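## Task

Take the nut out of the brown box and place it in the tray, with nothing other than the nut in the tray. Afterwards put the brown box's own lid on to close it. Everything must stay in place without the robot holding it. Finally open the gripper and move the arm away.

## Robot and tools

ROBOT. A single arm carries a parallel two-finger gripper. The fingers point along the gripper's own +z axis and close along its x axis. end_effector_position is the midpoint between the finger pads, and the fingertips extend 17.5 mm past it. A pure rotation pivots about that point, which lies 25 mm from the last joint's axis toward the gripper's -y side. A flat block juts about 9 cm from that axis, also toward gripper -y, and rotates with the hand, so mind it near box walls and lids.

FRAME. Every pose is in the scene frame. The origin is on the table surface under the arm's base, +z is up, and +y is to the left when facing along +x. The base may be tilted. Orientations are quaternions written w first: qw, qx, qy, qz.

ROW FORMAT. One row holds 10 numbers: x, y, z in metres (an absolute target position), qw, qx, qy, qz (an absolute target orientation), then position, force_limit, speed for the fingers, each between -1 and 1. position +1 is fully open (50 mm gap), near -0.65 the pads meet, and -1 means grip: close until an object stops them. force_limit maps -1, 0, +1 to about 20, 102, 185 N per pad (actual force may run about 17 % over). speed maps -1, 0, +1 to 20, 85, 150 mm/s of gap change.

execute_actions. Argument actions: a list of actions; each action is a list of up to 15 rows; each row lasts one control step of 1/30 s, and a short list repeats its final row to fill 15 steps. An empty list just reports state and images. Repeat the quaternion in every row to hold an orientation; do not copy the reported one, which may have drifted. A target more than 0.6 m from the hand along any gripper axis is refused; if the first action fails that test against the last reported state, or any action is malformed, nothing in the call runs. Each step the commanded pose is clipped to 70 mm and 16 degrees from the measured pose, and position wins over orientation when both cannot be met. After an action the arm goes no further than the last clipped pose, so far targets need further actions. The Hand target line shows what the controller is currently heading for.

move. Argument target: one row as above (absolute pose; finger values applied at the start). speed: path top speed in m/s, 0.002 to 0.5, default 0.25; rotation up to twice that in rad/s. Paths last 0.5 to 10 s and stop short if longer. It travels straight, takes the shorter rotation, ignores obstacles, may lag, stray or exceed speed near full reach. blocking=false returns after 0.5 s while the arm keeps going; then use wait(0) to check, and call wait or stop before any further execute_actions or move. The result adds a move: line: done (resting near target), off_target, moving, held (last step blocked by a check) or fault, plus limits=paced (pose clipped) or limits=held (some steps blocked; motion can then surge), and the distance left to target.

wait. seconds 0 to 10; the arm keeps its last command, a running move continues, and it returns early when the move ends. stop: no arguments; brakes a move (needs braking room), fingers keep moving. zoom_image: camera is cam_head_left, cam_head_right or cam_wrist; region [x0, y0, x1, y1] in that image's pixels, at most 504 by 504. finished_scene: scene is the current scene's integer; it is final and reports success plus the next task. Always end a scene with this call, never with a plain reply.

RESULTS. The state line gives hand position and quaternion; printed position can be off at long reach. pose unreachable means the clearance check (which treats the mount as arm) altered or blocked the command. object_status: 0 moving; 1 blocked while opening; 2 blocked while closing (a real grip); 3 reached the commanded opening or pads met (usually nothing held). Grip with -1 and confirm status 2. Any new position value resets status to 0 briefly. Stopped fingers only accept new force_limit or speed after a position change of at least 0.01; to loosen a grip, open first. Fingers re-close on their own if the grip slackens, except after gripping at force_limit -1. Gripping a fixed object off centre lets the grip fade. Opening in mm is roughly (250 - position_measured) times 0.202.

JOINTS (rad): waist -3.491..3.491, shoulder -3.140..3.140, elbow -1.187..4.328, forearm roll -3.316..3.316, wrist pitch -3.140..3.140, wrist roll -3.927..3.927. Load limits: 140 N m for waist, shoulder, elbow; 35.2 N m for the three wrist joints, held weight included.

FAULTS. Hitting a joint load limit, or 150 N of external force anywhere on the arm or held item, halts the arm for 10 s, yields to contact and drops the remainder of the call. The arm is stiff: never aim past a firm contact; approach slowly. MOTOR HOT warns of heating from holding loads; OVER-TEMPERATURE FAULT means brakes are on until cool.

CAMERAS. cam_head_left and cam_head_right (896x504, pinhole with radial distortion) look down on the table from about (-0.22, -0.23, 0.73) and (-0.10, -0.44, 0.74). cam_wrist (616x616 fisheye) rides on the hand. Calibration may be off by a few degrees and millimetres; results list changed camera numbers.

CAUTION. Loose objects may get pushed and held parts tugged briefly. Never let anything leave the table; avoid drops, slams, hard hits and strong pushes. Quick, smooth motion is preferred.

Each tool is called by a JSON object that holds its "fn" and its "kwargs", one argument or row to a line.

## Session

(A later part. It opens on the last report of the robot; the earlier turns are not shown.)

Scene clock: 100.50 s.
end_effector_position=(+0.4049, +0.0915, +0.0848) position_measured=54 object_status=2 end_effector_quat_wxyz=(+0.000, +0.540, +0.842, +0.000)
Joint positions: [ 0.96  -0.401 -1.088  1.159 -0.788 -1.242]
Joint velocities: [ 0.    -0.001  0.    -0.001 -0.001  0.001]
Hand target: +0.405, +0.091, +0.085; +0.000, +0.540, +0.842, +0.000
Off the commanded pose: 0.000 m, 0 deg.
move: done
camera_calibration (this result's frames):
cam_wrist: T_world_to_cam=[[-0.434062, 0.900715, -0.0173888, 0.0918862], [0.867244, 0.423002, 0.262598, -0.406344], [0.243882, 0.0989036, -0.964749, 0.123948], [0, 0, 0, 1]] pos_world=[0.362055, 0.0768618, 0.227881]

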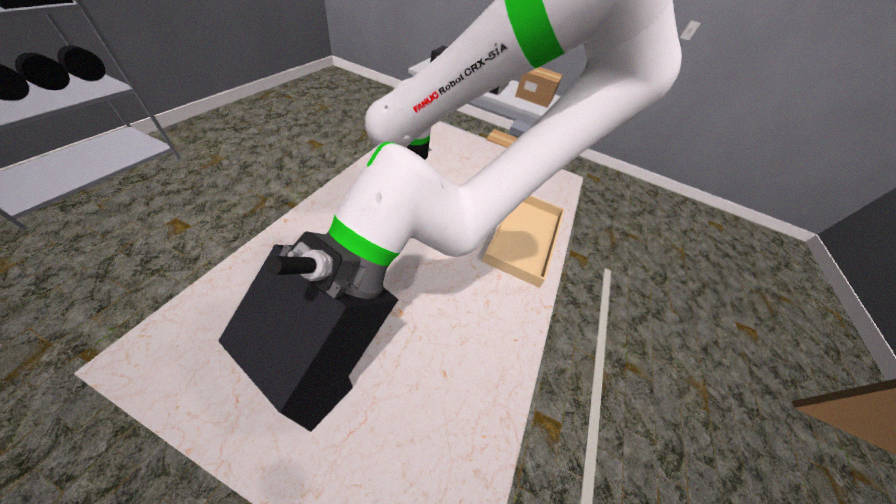

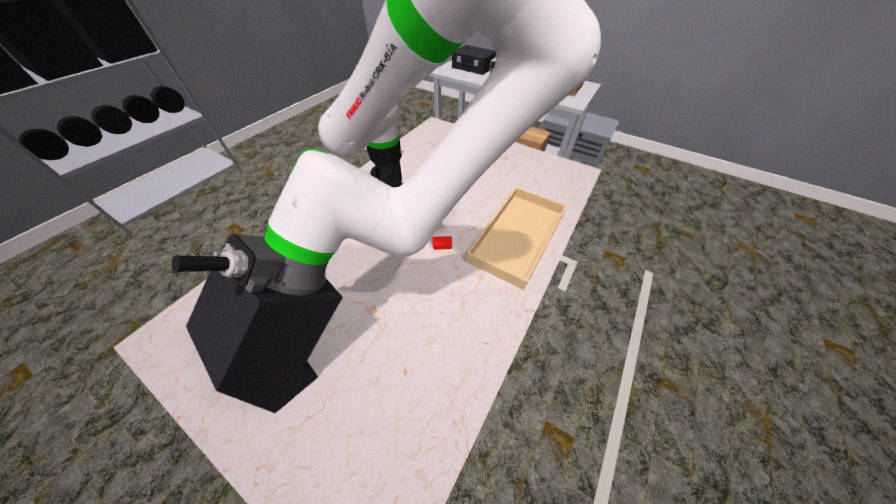

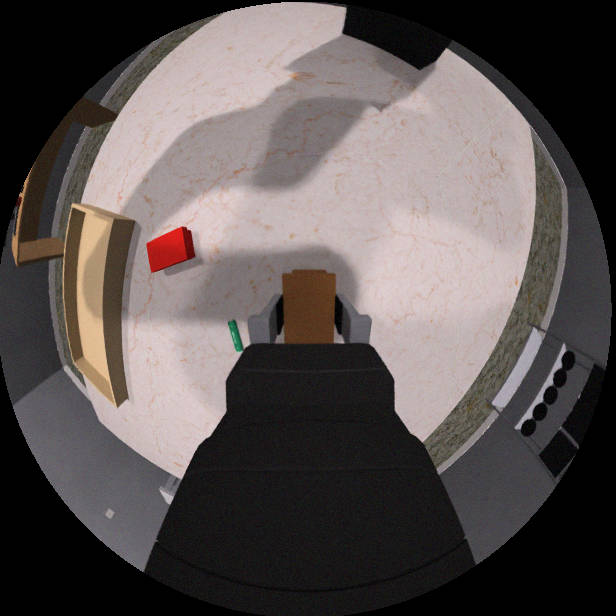

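{"fn": "move", "kwargs": {
  "target": [0.5, 0.24, 0.085, 0, 0.5402, 0.8415, 0, -1, -0.6, -0.3],
  "speed": 0.2
}}

Scene clock: 113.33 s.
end_effector_position=(+0.4998, +0.2402, +0.0852) position_measured=54 object_status=2 end_effector_quat_wxyz=(+0.000, +0.540, +0.842, +0.000)
Joint positions: [ 1.093 -0.012 -0.658  1.084 -0.899 -1.253]
Joint velocities: [-0.002  0.001  0.001  0.     0.    -0.001]
Hand target: +0.500, +0.240, +0.085; +0.000, +0.540, +0.842, +0.000
Off the commanded pose: 0.000 m, 0 deg.
move: done
camera_calibration (this result's frames):
cam_wrist: T_world_to_cam=[[-0.433868, 0.900819, -0.0168488, -0.000977667], [0.86747, 0.422712, 0.262316, -0.551703], [0.243422, 0.0991948, -0.964835, 0.0866638], [0, 0, 0, 1]] pos_world=[0.457066, 0.225496, 0.228321]

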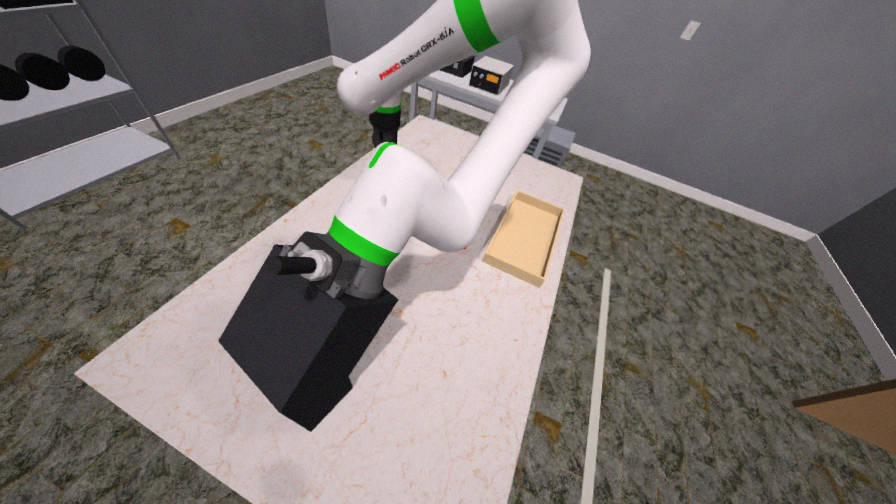

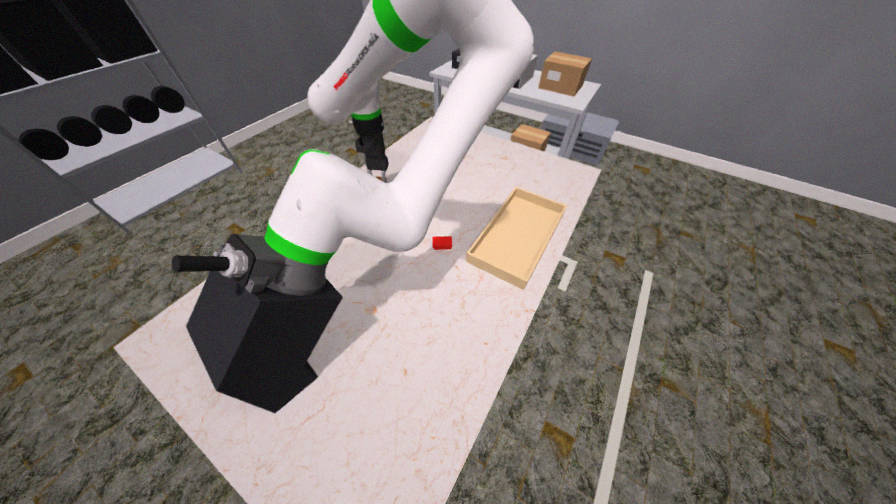

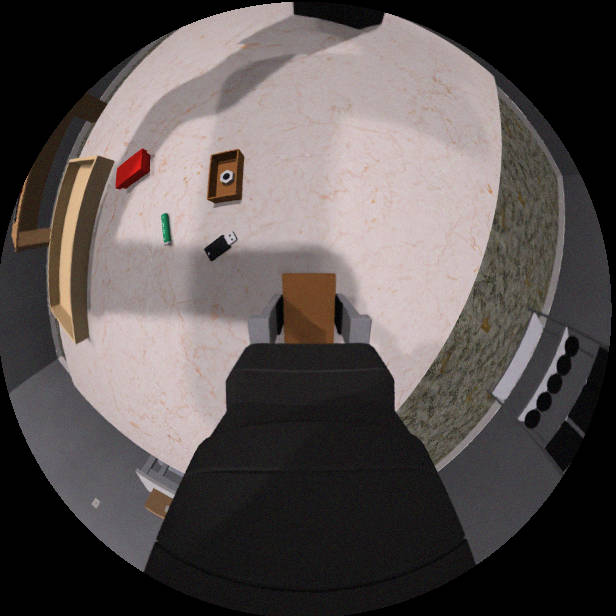

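{"fn": "move", "kwargs": {
  "target": [0.5, 0.24, 0.022, 0, 0.5402, 0.8415, 0, -1, -0.6, -0.3],
  "speed": 0.06
}}

{"fn": "execute_actions", "kwargs": {
  "actions": [
    [[0.5, 0.24, 0.022, 0, 0.5402, 0.8415, 0, 1, -0.6, 0]]
  ]
}}

{"fn": "move", "kwargs": {
  "target": [0.5, 0.24, 0.1, 0, 0.5402, 0.8415, 0, 1, -0.6, 0],
  "speed": 0.1
}}

Scene clock: 120.53 s.
end_effector_position=(+0.4998, +0.2401, +0.0221) position_measured=54 object_status=2 end_effector_quat_wxyz=(-0.000, +0.540, +0.841, -0.000)
Joint positions: [ 0.951  0.096 -0.663  1.23  -0.754 -1.334]
Joint velocities: [-0.     0.     0.001  0.001  0.    -0.001]
Hand target: +0.500, +0.240, +0.022; -0.000, +0.540, +0.841, -0.000
Off the commanded pose: 0.000 m, 0 deg.
move: done
camera_calibration (this result's frames):
cam_wrist: T_world_to_cam=[[-0.43358, 0.90097, -0.0161871, -0.00218748], [0.867848, 0.422341, 0.261664, -0.53515], [0.242588, 0.0994043, -0.965023, 0.0261737], [0, 0, 0, 1]] pos_world=[0.457131, 0.225385, 0.165252]

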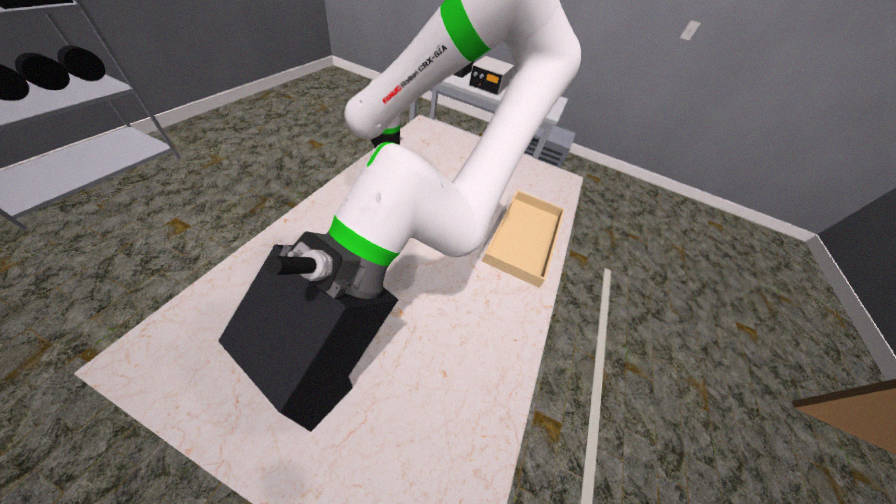

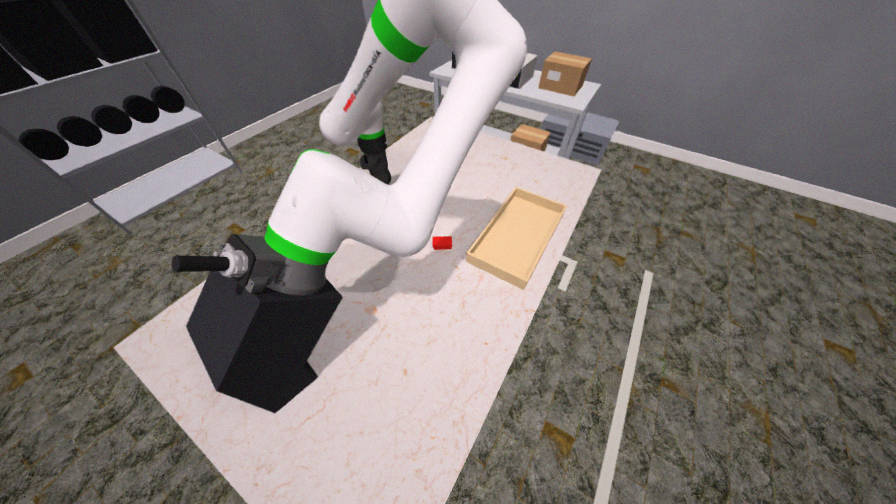

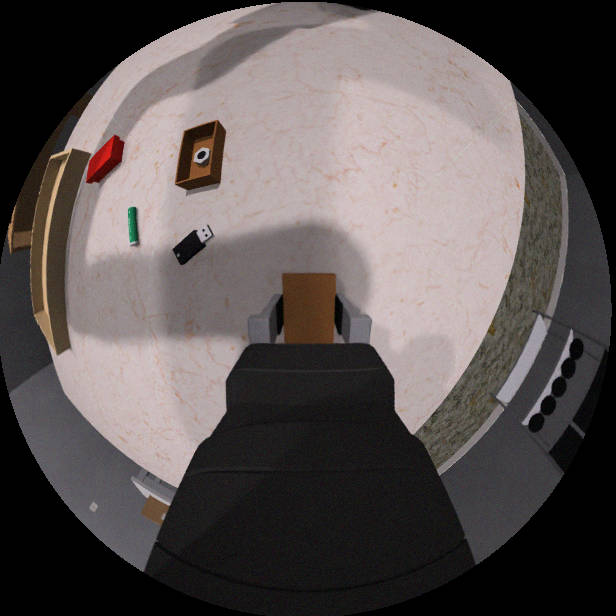

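Scene clock: 121.03 s.
end_effector_position=(+0.5000, +0.2400, +0.0220) position_measured=3 object_status=3 end_effector_quat_wxyz=(-0.000, +0.540, +0.842, -0.000)
Joint positions: [ 0.95   0.096 -0.663  1.231 -0.754 -1.335]
Joint velocities: [ 0.001 -0.    -0.    -0.     0.001  0.   ]
Hand target: +0.500, +0.240, +0.022; -0.000, +0.540, +0.842, -0.000
Off the commanded pose: 0.000 m, 0 deg.
camera_calibration (this result's frames):
cam_wrist: T_world_to_cam=[[-0.433682, 0.900913, -0.0165809, -0.00194184], [0.867657, 0.422496, 0.262045, -0.535253], [0.243085, 0.0992577, -0.964913, 0.0258029], [0, 0, 0, 1]] pos_world=[0.457301, 0.225331, 0.165126]

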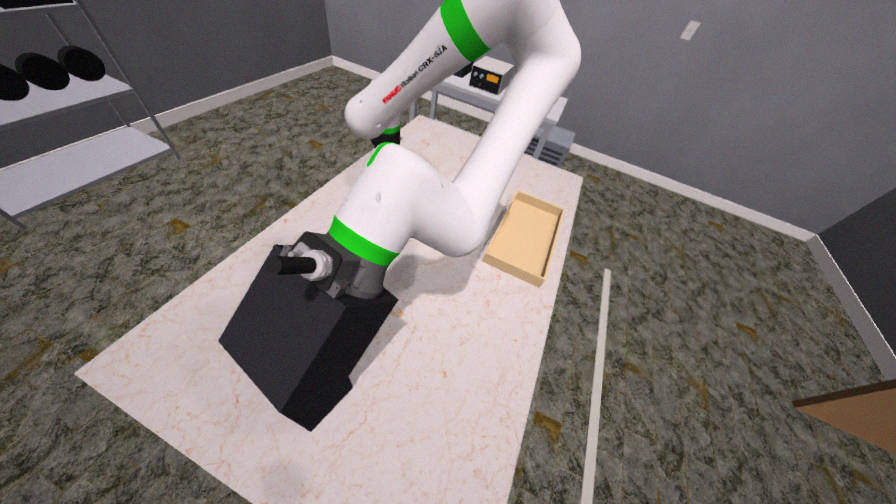

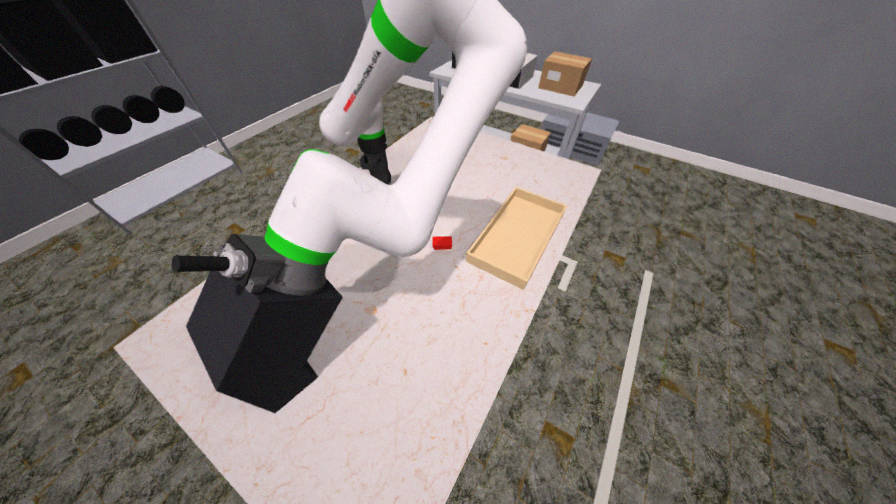

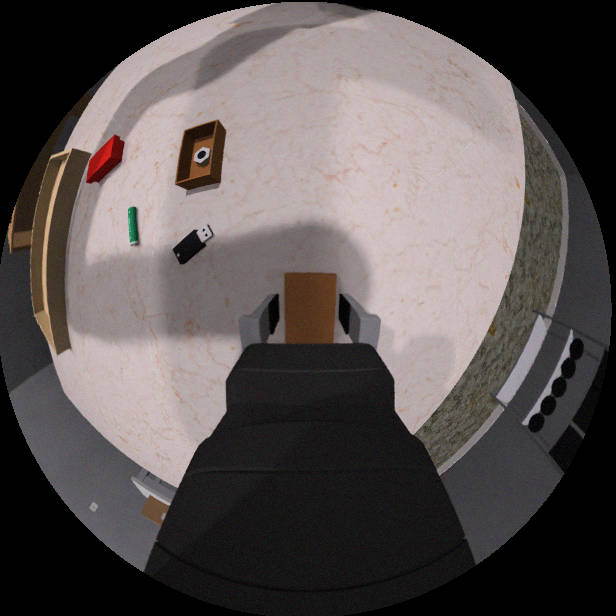

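Scene clock: 122.13 s.
end_effector_position=(+0.5002, +0.2399, +0.0998) position_measured=3 object_status=3 end_effector_quat_wxyz=(+0.000, +0.540, +0.842, +0.000)
Joint positions: [ 1.125 -0.035 -0.653  1.056 -0.936 -1.238]
Joint velocities: [-0.001  0.     0.    -0.    -0.001 -0.   ]
Hand target: +0.500, +0.240, +0.100; +0.000, +0.540, +0.842, +0.000
Off the commanded pose: 0.000 m, 0 deg.
move: done
camera_calibration (this result's frames):
cam_wrist: T_world_to_cam=[[-0.433869, 0.900814, -0.0170898, -0.000274762], [0.867411, 0.422759, 0.262436, -0.55579], [0.243631, 0.099039, -0.964798, 0.100641], [0, 0, 0, 1]] pos_world=[0.45746, 0.225246, 0.242953]

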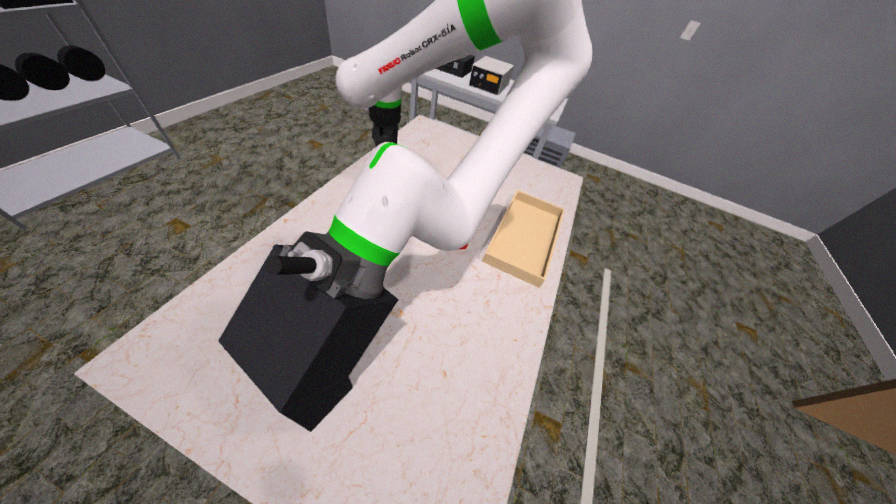

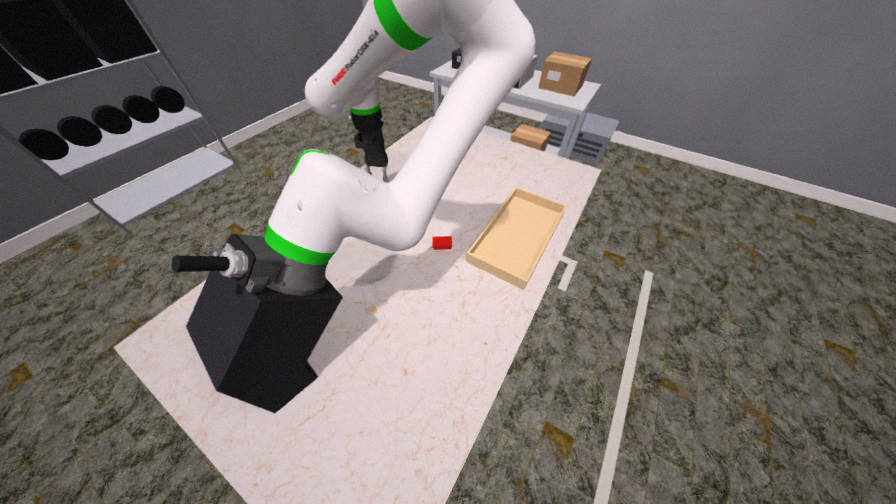

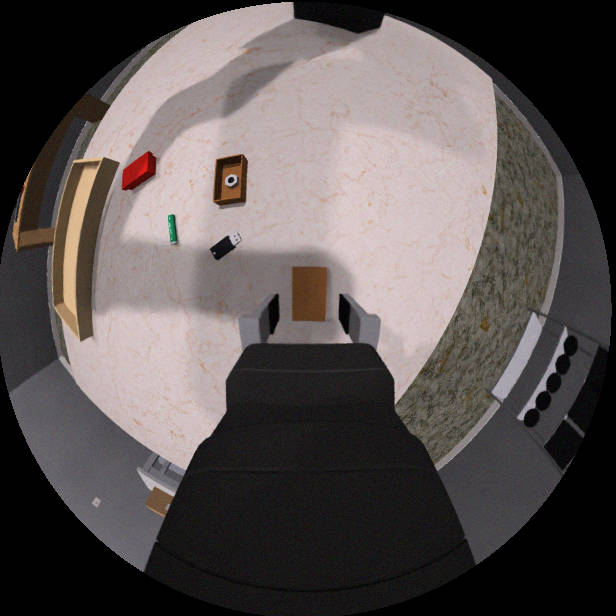

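{"fn": "move", "kwargs": {
  "target": [0.405, 0.092, 0.1, 0, 0.977, 0.213, 0, 0.3, -0.6, 0],
  "speed": 0.3
}}

Scene clock: 132.67 s.
end_effector_position=(+0.4052, +0.0919, +0.0998) position_measured=107 object_status=3 end_effector_quat_wxyz=(-0.000, +0.977, +0.213, -0.000)
Joint positions: [ 0.982 -0.538 -1.138  1.078 -0.841 -2.717]
Joint velocities: [ 0.003 -0.    -0.    -0.    -0.002 -0.001]
Hand target: +0.405, +0.092, +0.100; -0.000, +0.977, +0.213, -0.000
Off the commanded pose: 0.000 m, 0 deg.
move: done
camera_calibration (this result's frames):
cam_wrist: T_world_to_cam=[[0.901045, 0.433402, -0.0167423, -0.406165], [0.422297, -0.867849, 0.261732, -0.111696], [0.0989051, -0.242902, -0.964995, 0.228476], [0, 0, 0, 1]] pos_world=[0.390545, 0.134595, 0.242912]

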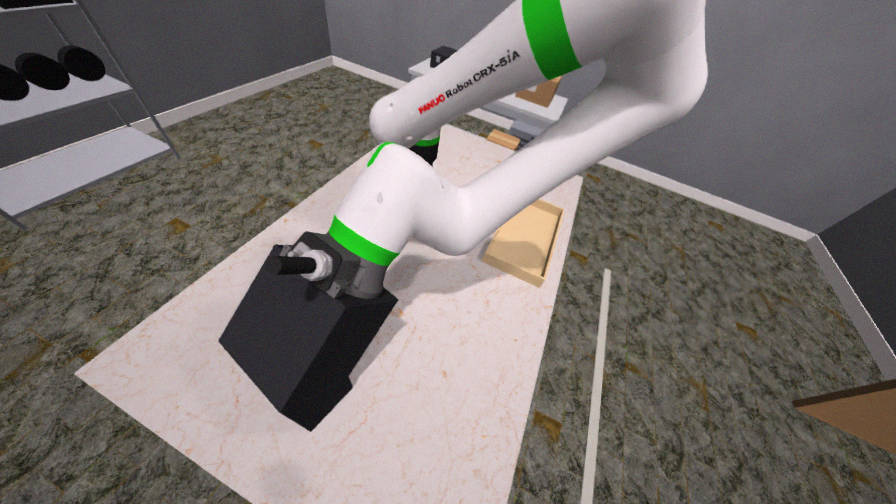

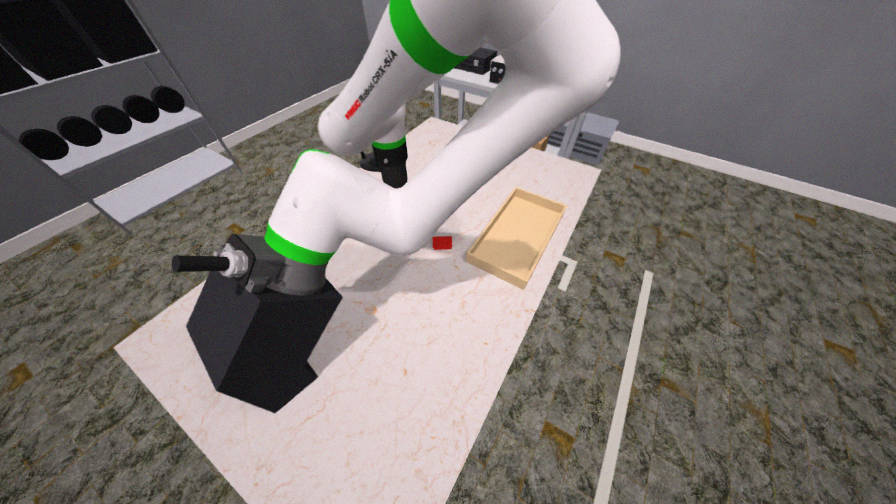

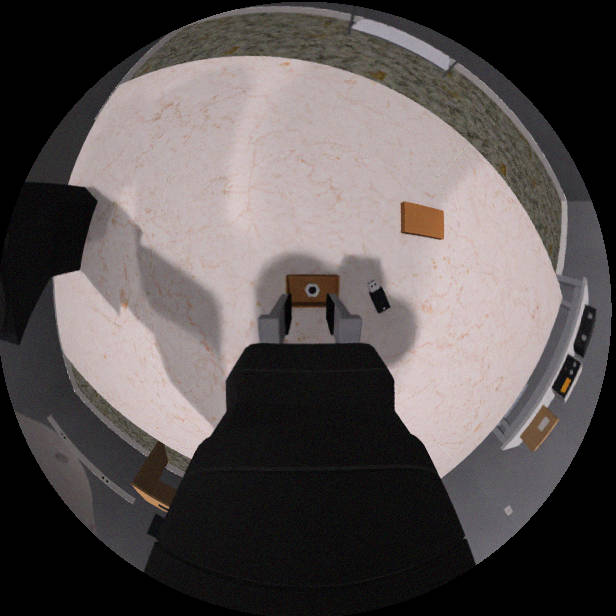

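{"fn": "zoom_image", "kwargs": {
  "camera": "cam_wrist",
  "region": [260, 260, 360, 340]
}}

Region (260, 260, 360, 340) of cam_wrist's 616x616 image, scaled by 5.040, with more detail than that image has; it fills the top 403 rows of this view, and the rest is white.

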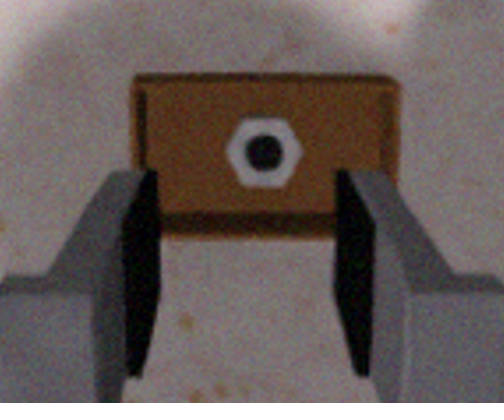

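{"fn": "move", "kwargs": {
  "target": [0.4061, 0.0991, 0.055, 0, 0.977, 0.213, 0, 0.3, -0.6, 0],
  "speed": 0.08
}}

{"fn": "zoom_image", "kwargs": {
  "camera": "cam_wrist",
  "region": [250, 260, 370, 350]
}}

Scene clock: 161.77 s.
end_effector_position=(+0.4058, +0.0992, +0.0552) position_measured=107 object_status=3 end_effector_quat_wxyz=(-0.000, +0.977, +0.213, -0.000)
Joint positions: [ 0.751 -0.38  -1.147  1.325 -0.614 -2.85 ]
Joint velocities: [-0.003 -0.    -0.001  0.005  0.003 -0.004]
Hand target: +0.406, +0.099, +0.055; -0.000, +0.977, +0.213, -0.000
Off the commanded pose: 0.000 m, 0 deg.
move: done
camera_calibration (this result's frames):
cam_wrist: T_world_to_cam=[[0.901099, 0.433277, -0.0170734, -0.410649], [0.422294, -0.867957, 0.261377, -0.0939195], [0.0984297, -0.242736, -0.965086, 0.187363], [0, 0, 0, 1]] pos_world=[0.391255, 0.141886, 0.198359]

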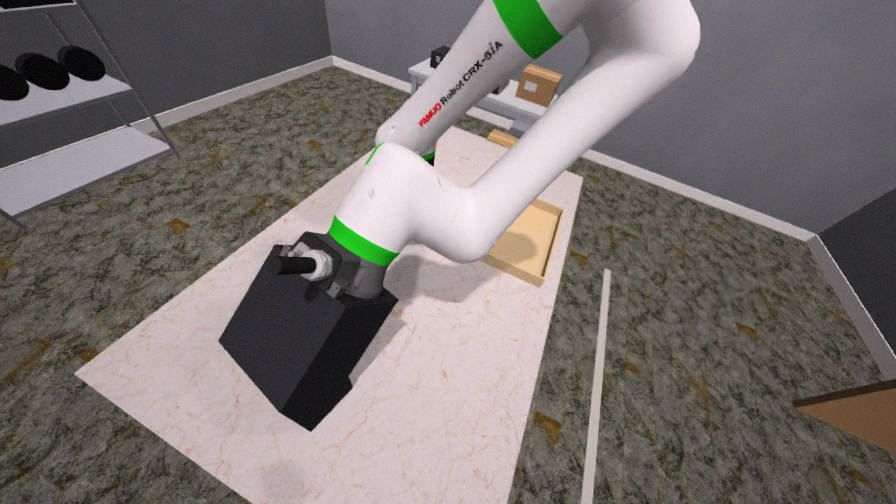

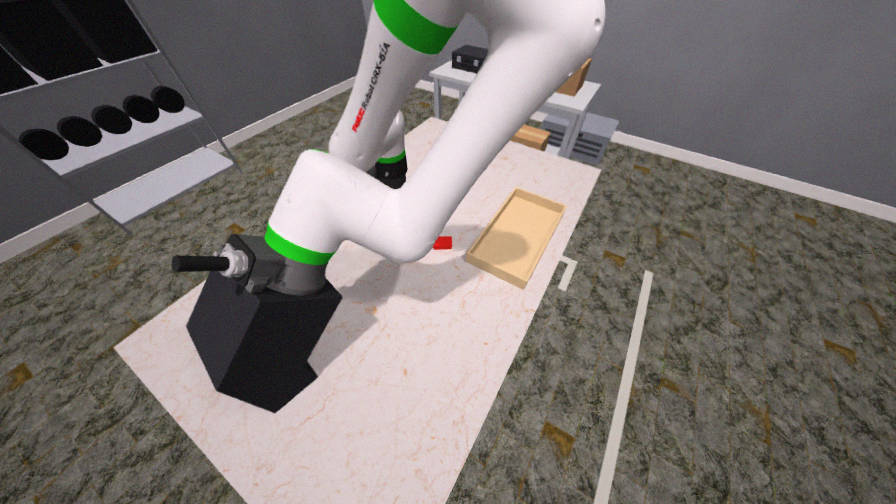

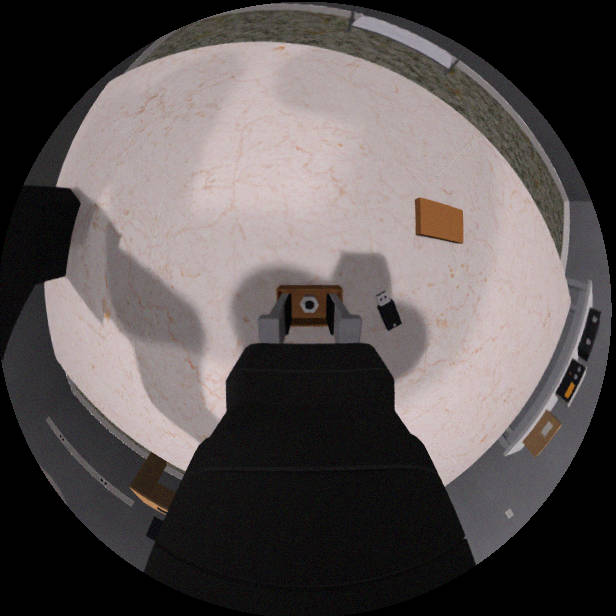

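Region (250, 260, 370, 350) of cam_wrist's 616x616 image, scaled by 4.200, with more detail than that image has; it fills the top 378 rows of this view, and the rest is white.

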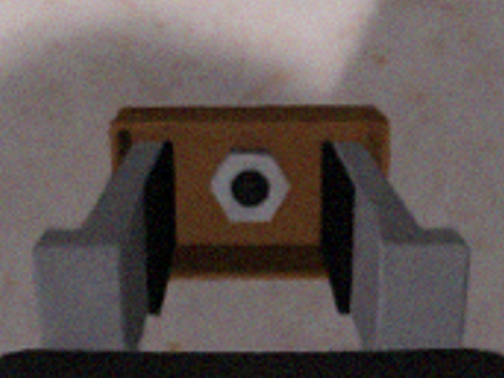

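{"fn": "move", "kwargs": {
  "target": [0.4086, 0.0936, 0.05, 0, 0.977, 0.213, 0, 0.3, -0.6, 0],
  "speed": 0.05
}}

{"fn": "zoom_image", "kwargs": {
  "camera": "cam_wrist",
  "region": [250, 260, 370, 350]
}}

Scene clock: 181.50 s.
end_effector_position=(+0.4086, +0.0937, +0.0500) position_measured=107 object_status=3 end_effector_quat_wxyz=(-0.000, +0.977, +0.213, -0.000)
Joint positions: [ 0.703 -0.373 -1.146  1.358 -0.579 -2.848]
Joint velocities: [-0.001 -0.     0.     0.002  0.001 -0.004]
Hand target: +0.409, +0.094, +0.050; -0.000, +0.977, +0.213, -0.000
Off the commanded pose: 0.000 m, 0 deg.
move: done
camera_calibration (this result's frames):
cam_wrist: T_world_to_cam=[[0.900921, 0.433665, -0.0165943, -0.410834], [0.422496, -0.867695, 0.26192, -0.0987162], [0.0991867, -0.242981, -0.964947, 0.18044], [0, 0, 0, 1]] pos_world=[0.393939, 0.136352, 0.193153]

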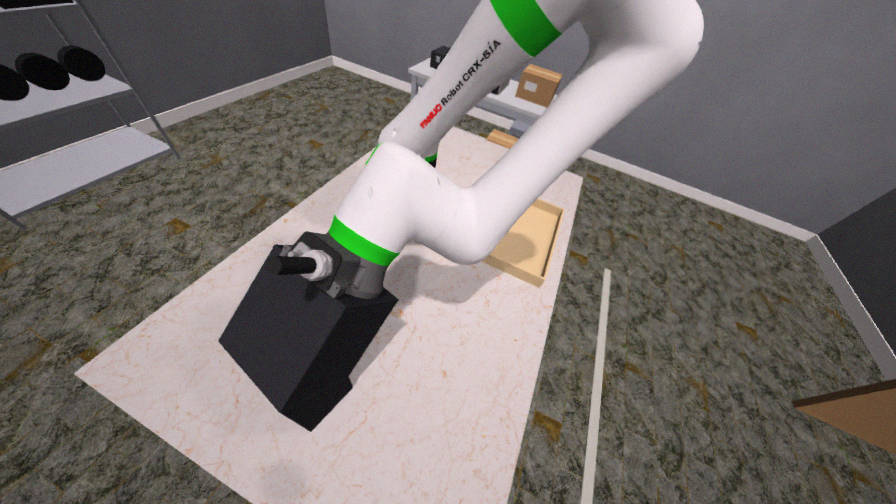

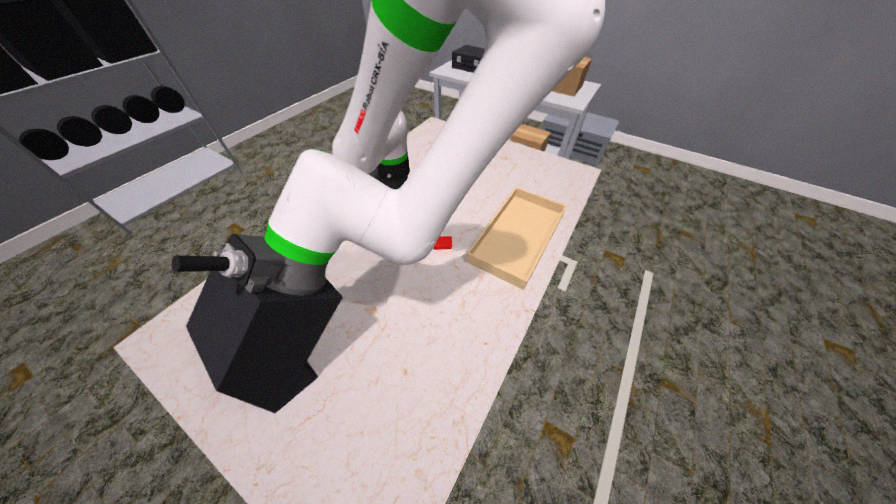

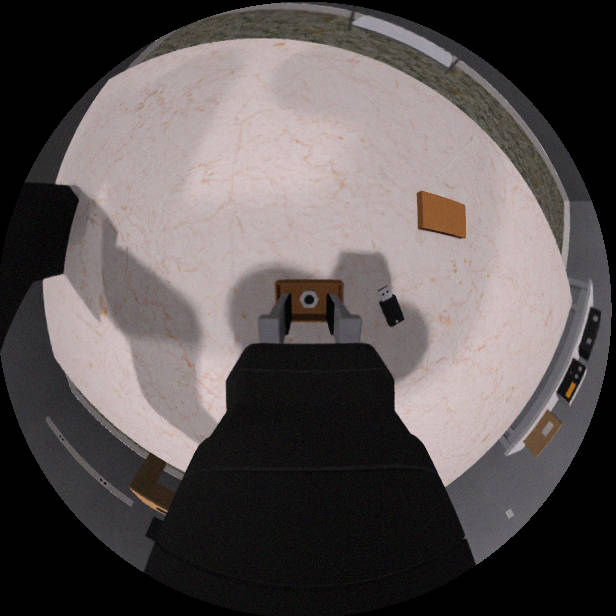

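Region (250, 260, 370, 350) of cam_wrist's 616x616 image, scaled by 4.200, with more detail than that image has; it fills the top 378 rows of this view, and the rest is white.

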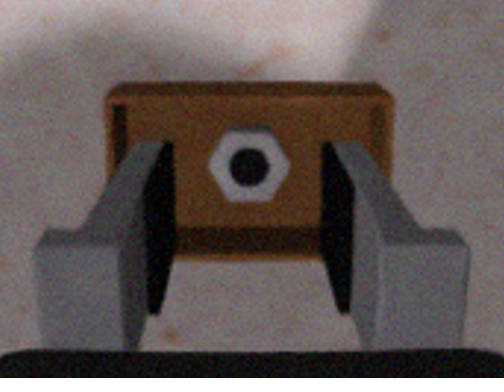

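{"fn": "move", "kwargs": {
  "target": [0.4086, 0.0936, 0.0225, 0, 0.977, 0.213, 0, 0.3, -0.6, 0],
  "speed": 0.03
}}

{"fn": "execute_actions", "kwargs": {
  "actions": [
    [[0.4086, 0.0936, 0.0225, 0, 0.977, 0.213, 0, -1, -0.5, -0.5]],
    [[0.4086, 0.0936, 0.0225, 0, 0.977, 0.213, 0, -1, -0.5, -0.5]]
  ]
}}

{"fn": "zoom_image", "kwargs": {
  "camera": "cam_wrist",
  "region": [250, 260, 370, 350]
}}

Scene clock: 189.13 s.
end_effector_position=(+0.4088, +0.0938, +0.0227) position_measured=107 object_status=3 end_effector_quat_wxyz=(-0.000, +0.977, +0.213, -0.000)
Joint positions: [ 0.522 -0.285 -1.14   1.614 -0.448 -2.991]
Joint velocities: [-0.01   0.001 -0.006  0.019  0.008 -0.012]
Hand target: +0.408, +0.094, +0.023; -0.000, +0.977, +0.213, -0.000
Off the commanded pose: 0.000 m, 0 deg.
move: done
camera_calibration (this result's frames):
cam_wrist: T_world_to_cam=[[0.901194, 0.433097, -0.0166145, -0.411581], [0.421984, -0.868033, 0.261626, -0.0912395], [0.0988878, -0.242787, -0.965026, 0.154214], [0, 0, 0, 1]] pos_world=[0.394166, 0.136497, 0.165853]

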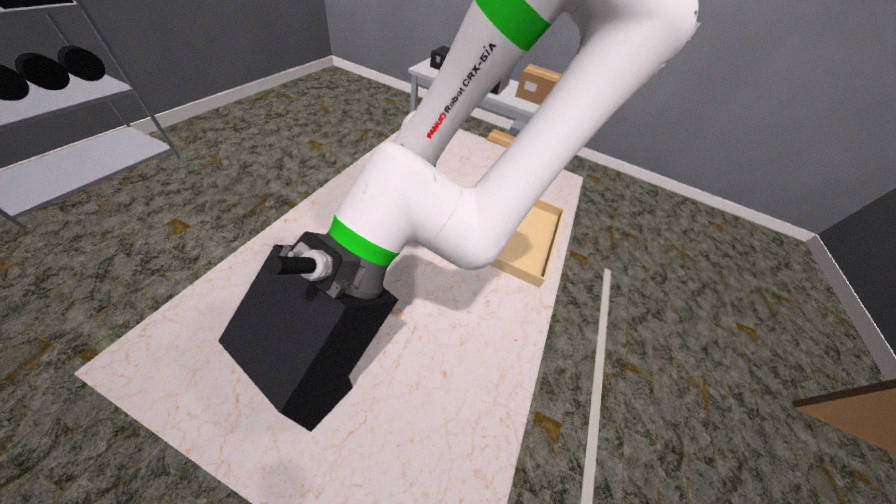

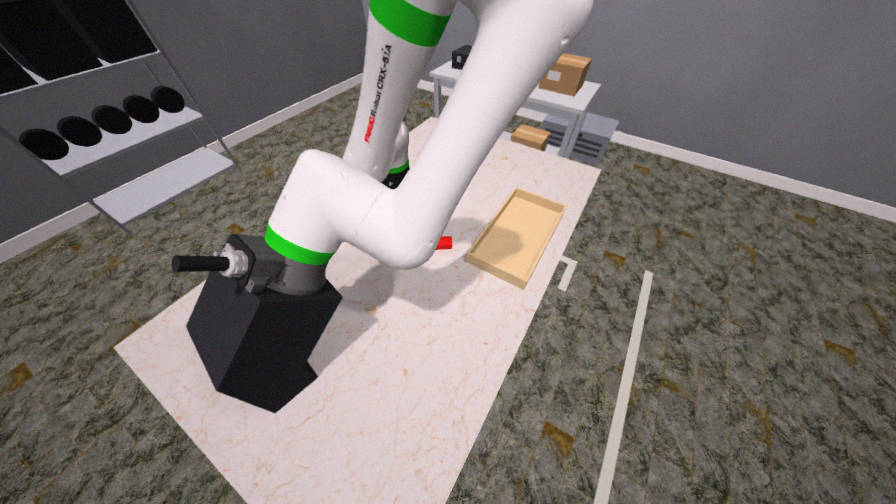

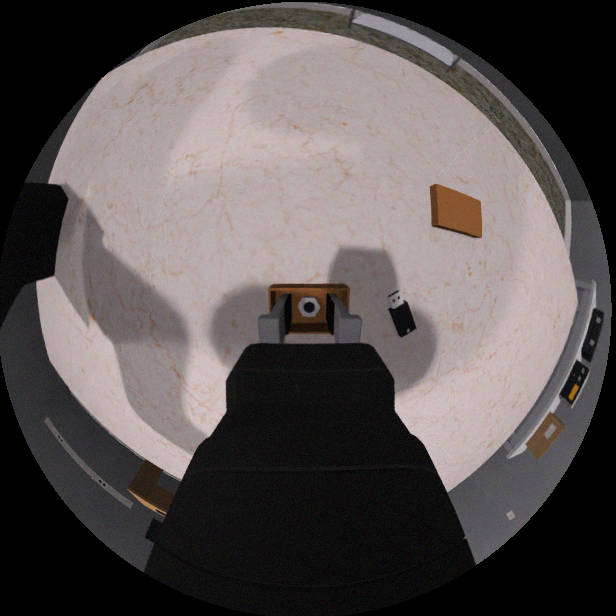

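Scene clock: 190.13 s.
end_effector_position=(+0.4086, +0.0936, +0.0225) position_measured=191 object_status=2 end_effector_quat_wxyz=(-0.000, +0.977, +0.213, +0.000)
Joint positions: [ 0.52  -0.285 -1.14   1.618 -0.447 -2.993]
Joint velocities: [-0.001  0.001  0.     0.    -0.001  0.   ]
Hand target: +0.409, +0.094, +0.023; -0.000, +0.977, +0.213, -0.000
Off the commanded pose: 0.000 m, 0 deg.
camera_calibration (this result's frames):
cam_wrist: T_world_to_cam=[[0.900958, 0.43359, -0.016576, -0.411273], [0.422407, -0.867701, 0.262046, -0.0915366], [0.0992377, -0.243094, -0.964913, 0.153857], [0, 0, 0, 1]] pos_world=[0.393937, 0.136299, 0.165628]

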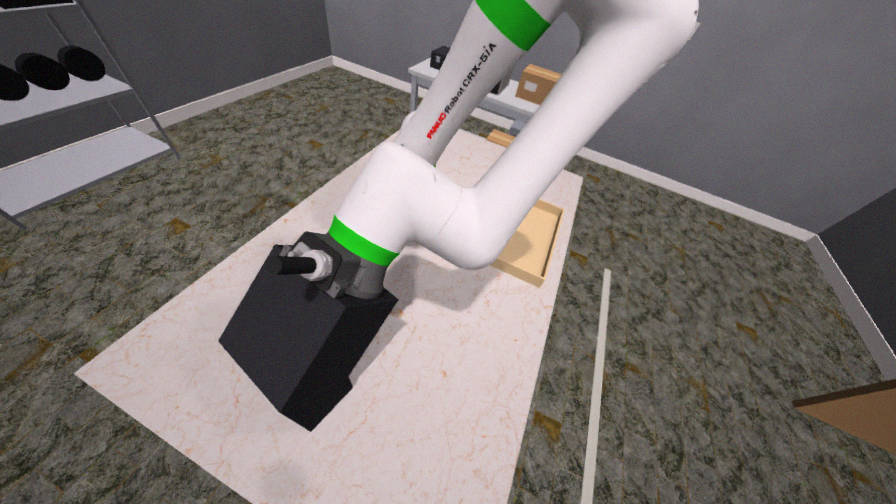

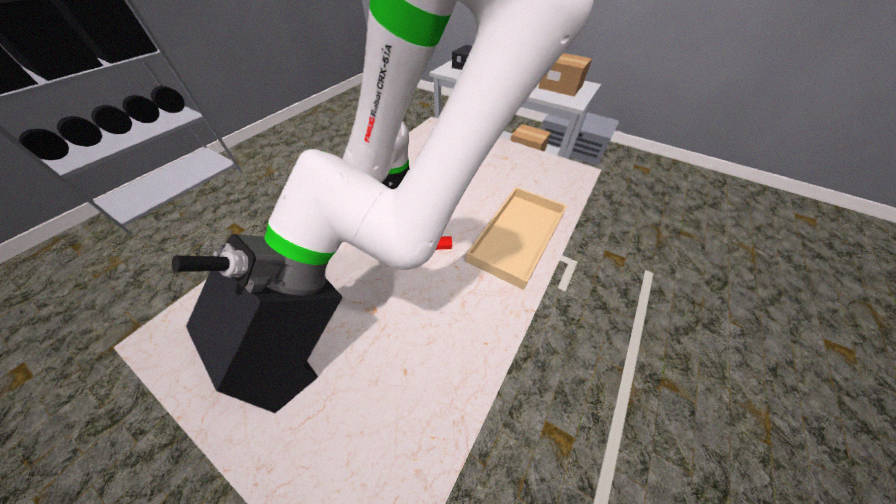

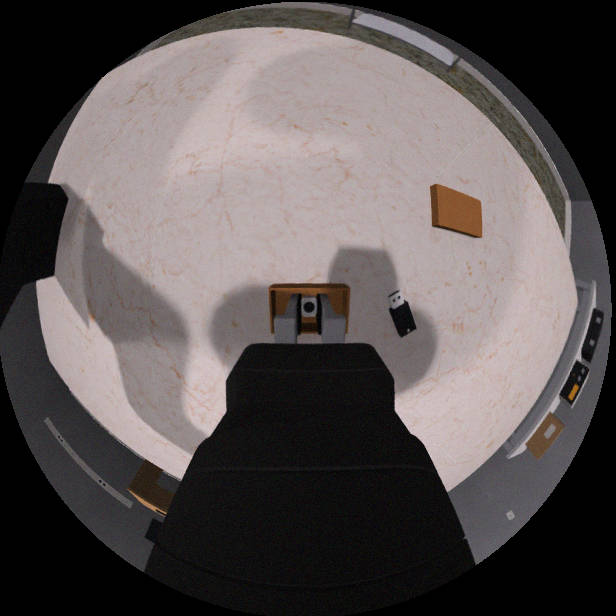

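Region (250, 260, 370, 350) of cam_wrist's 616x616 image, scaled by 4.200, with more detail than that image has; it fills the top 378 rows of this view, and the rest is white.

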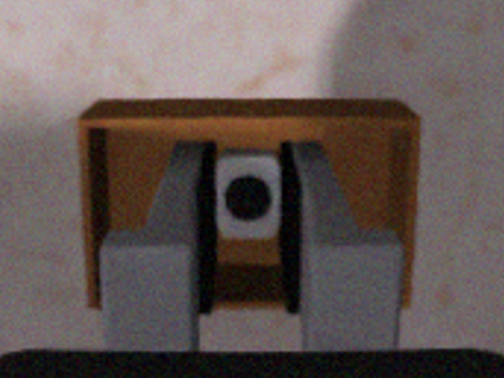

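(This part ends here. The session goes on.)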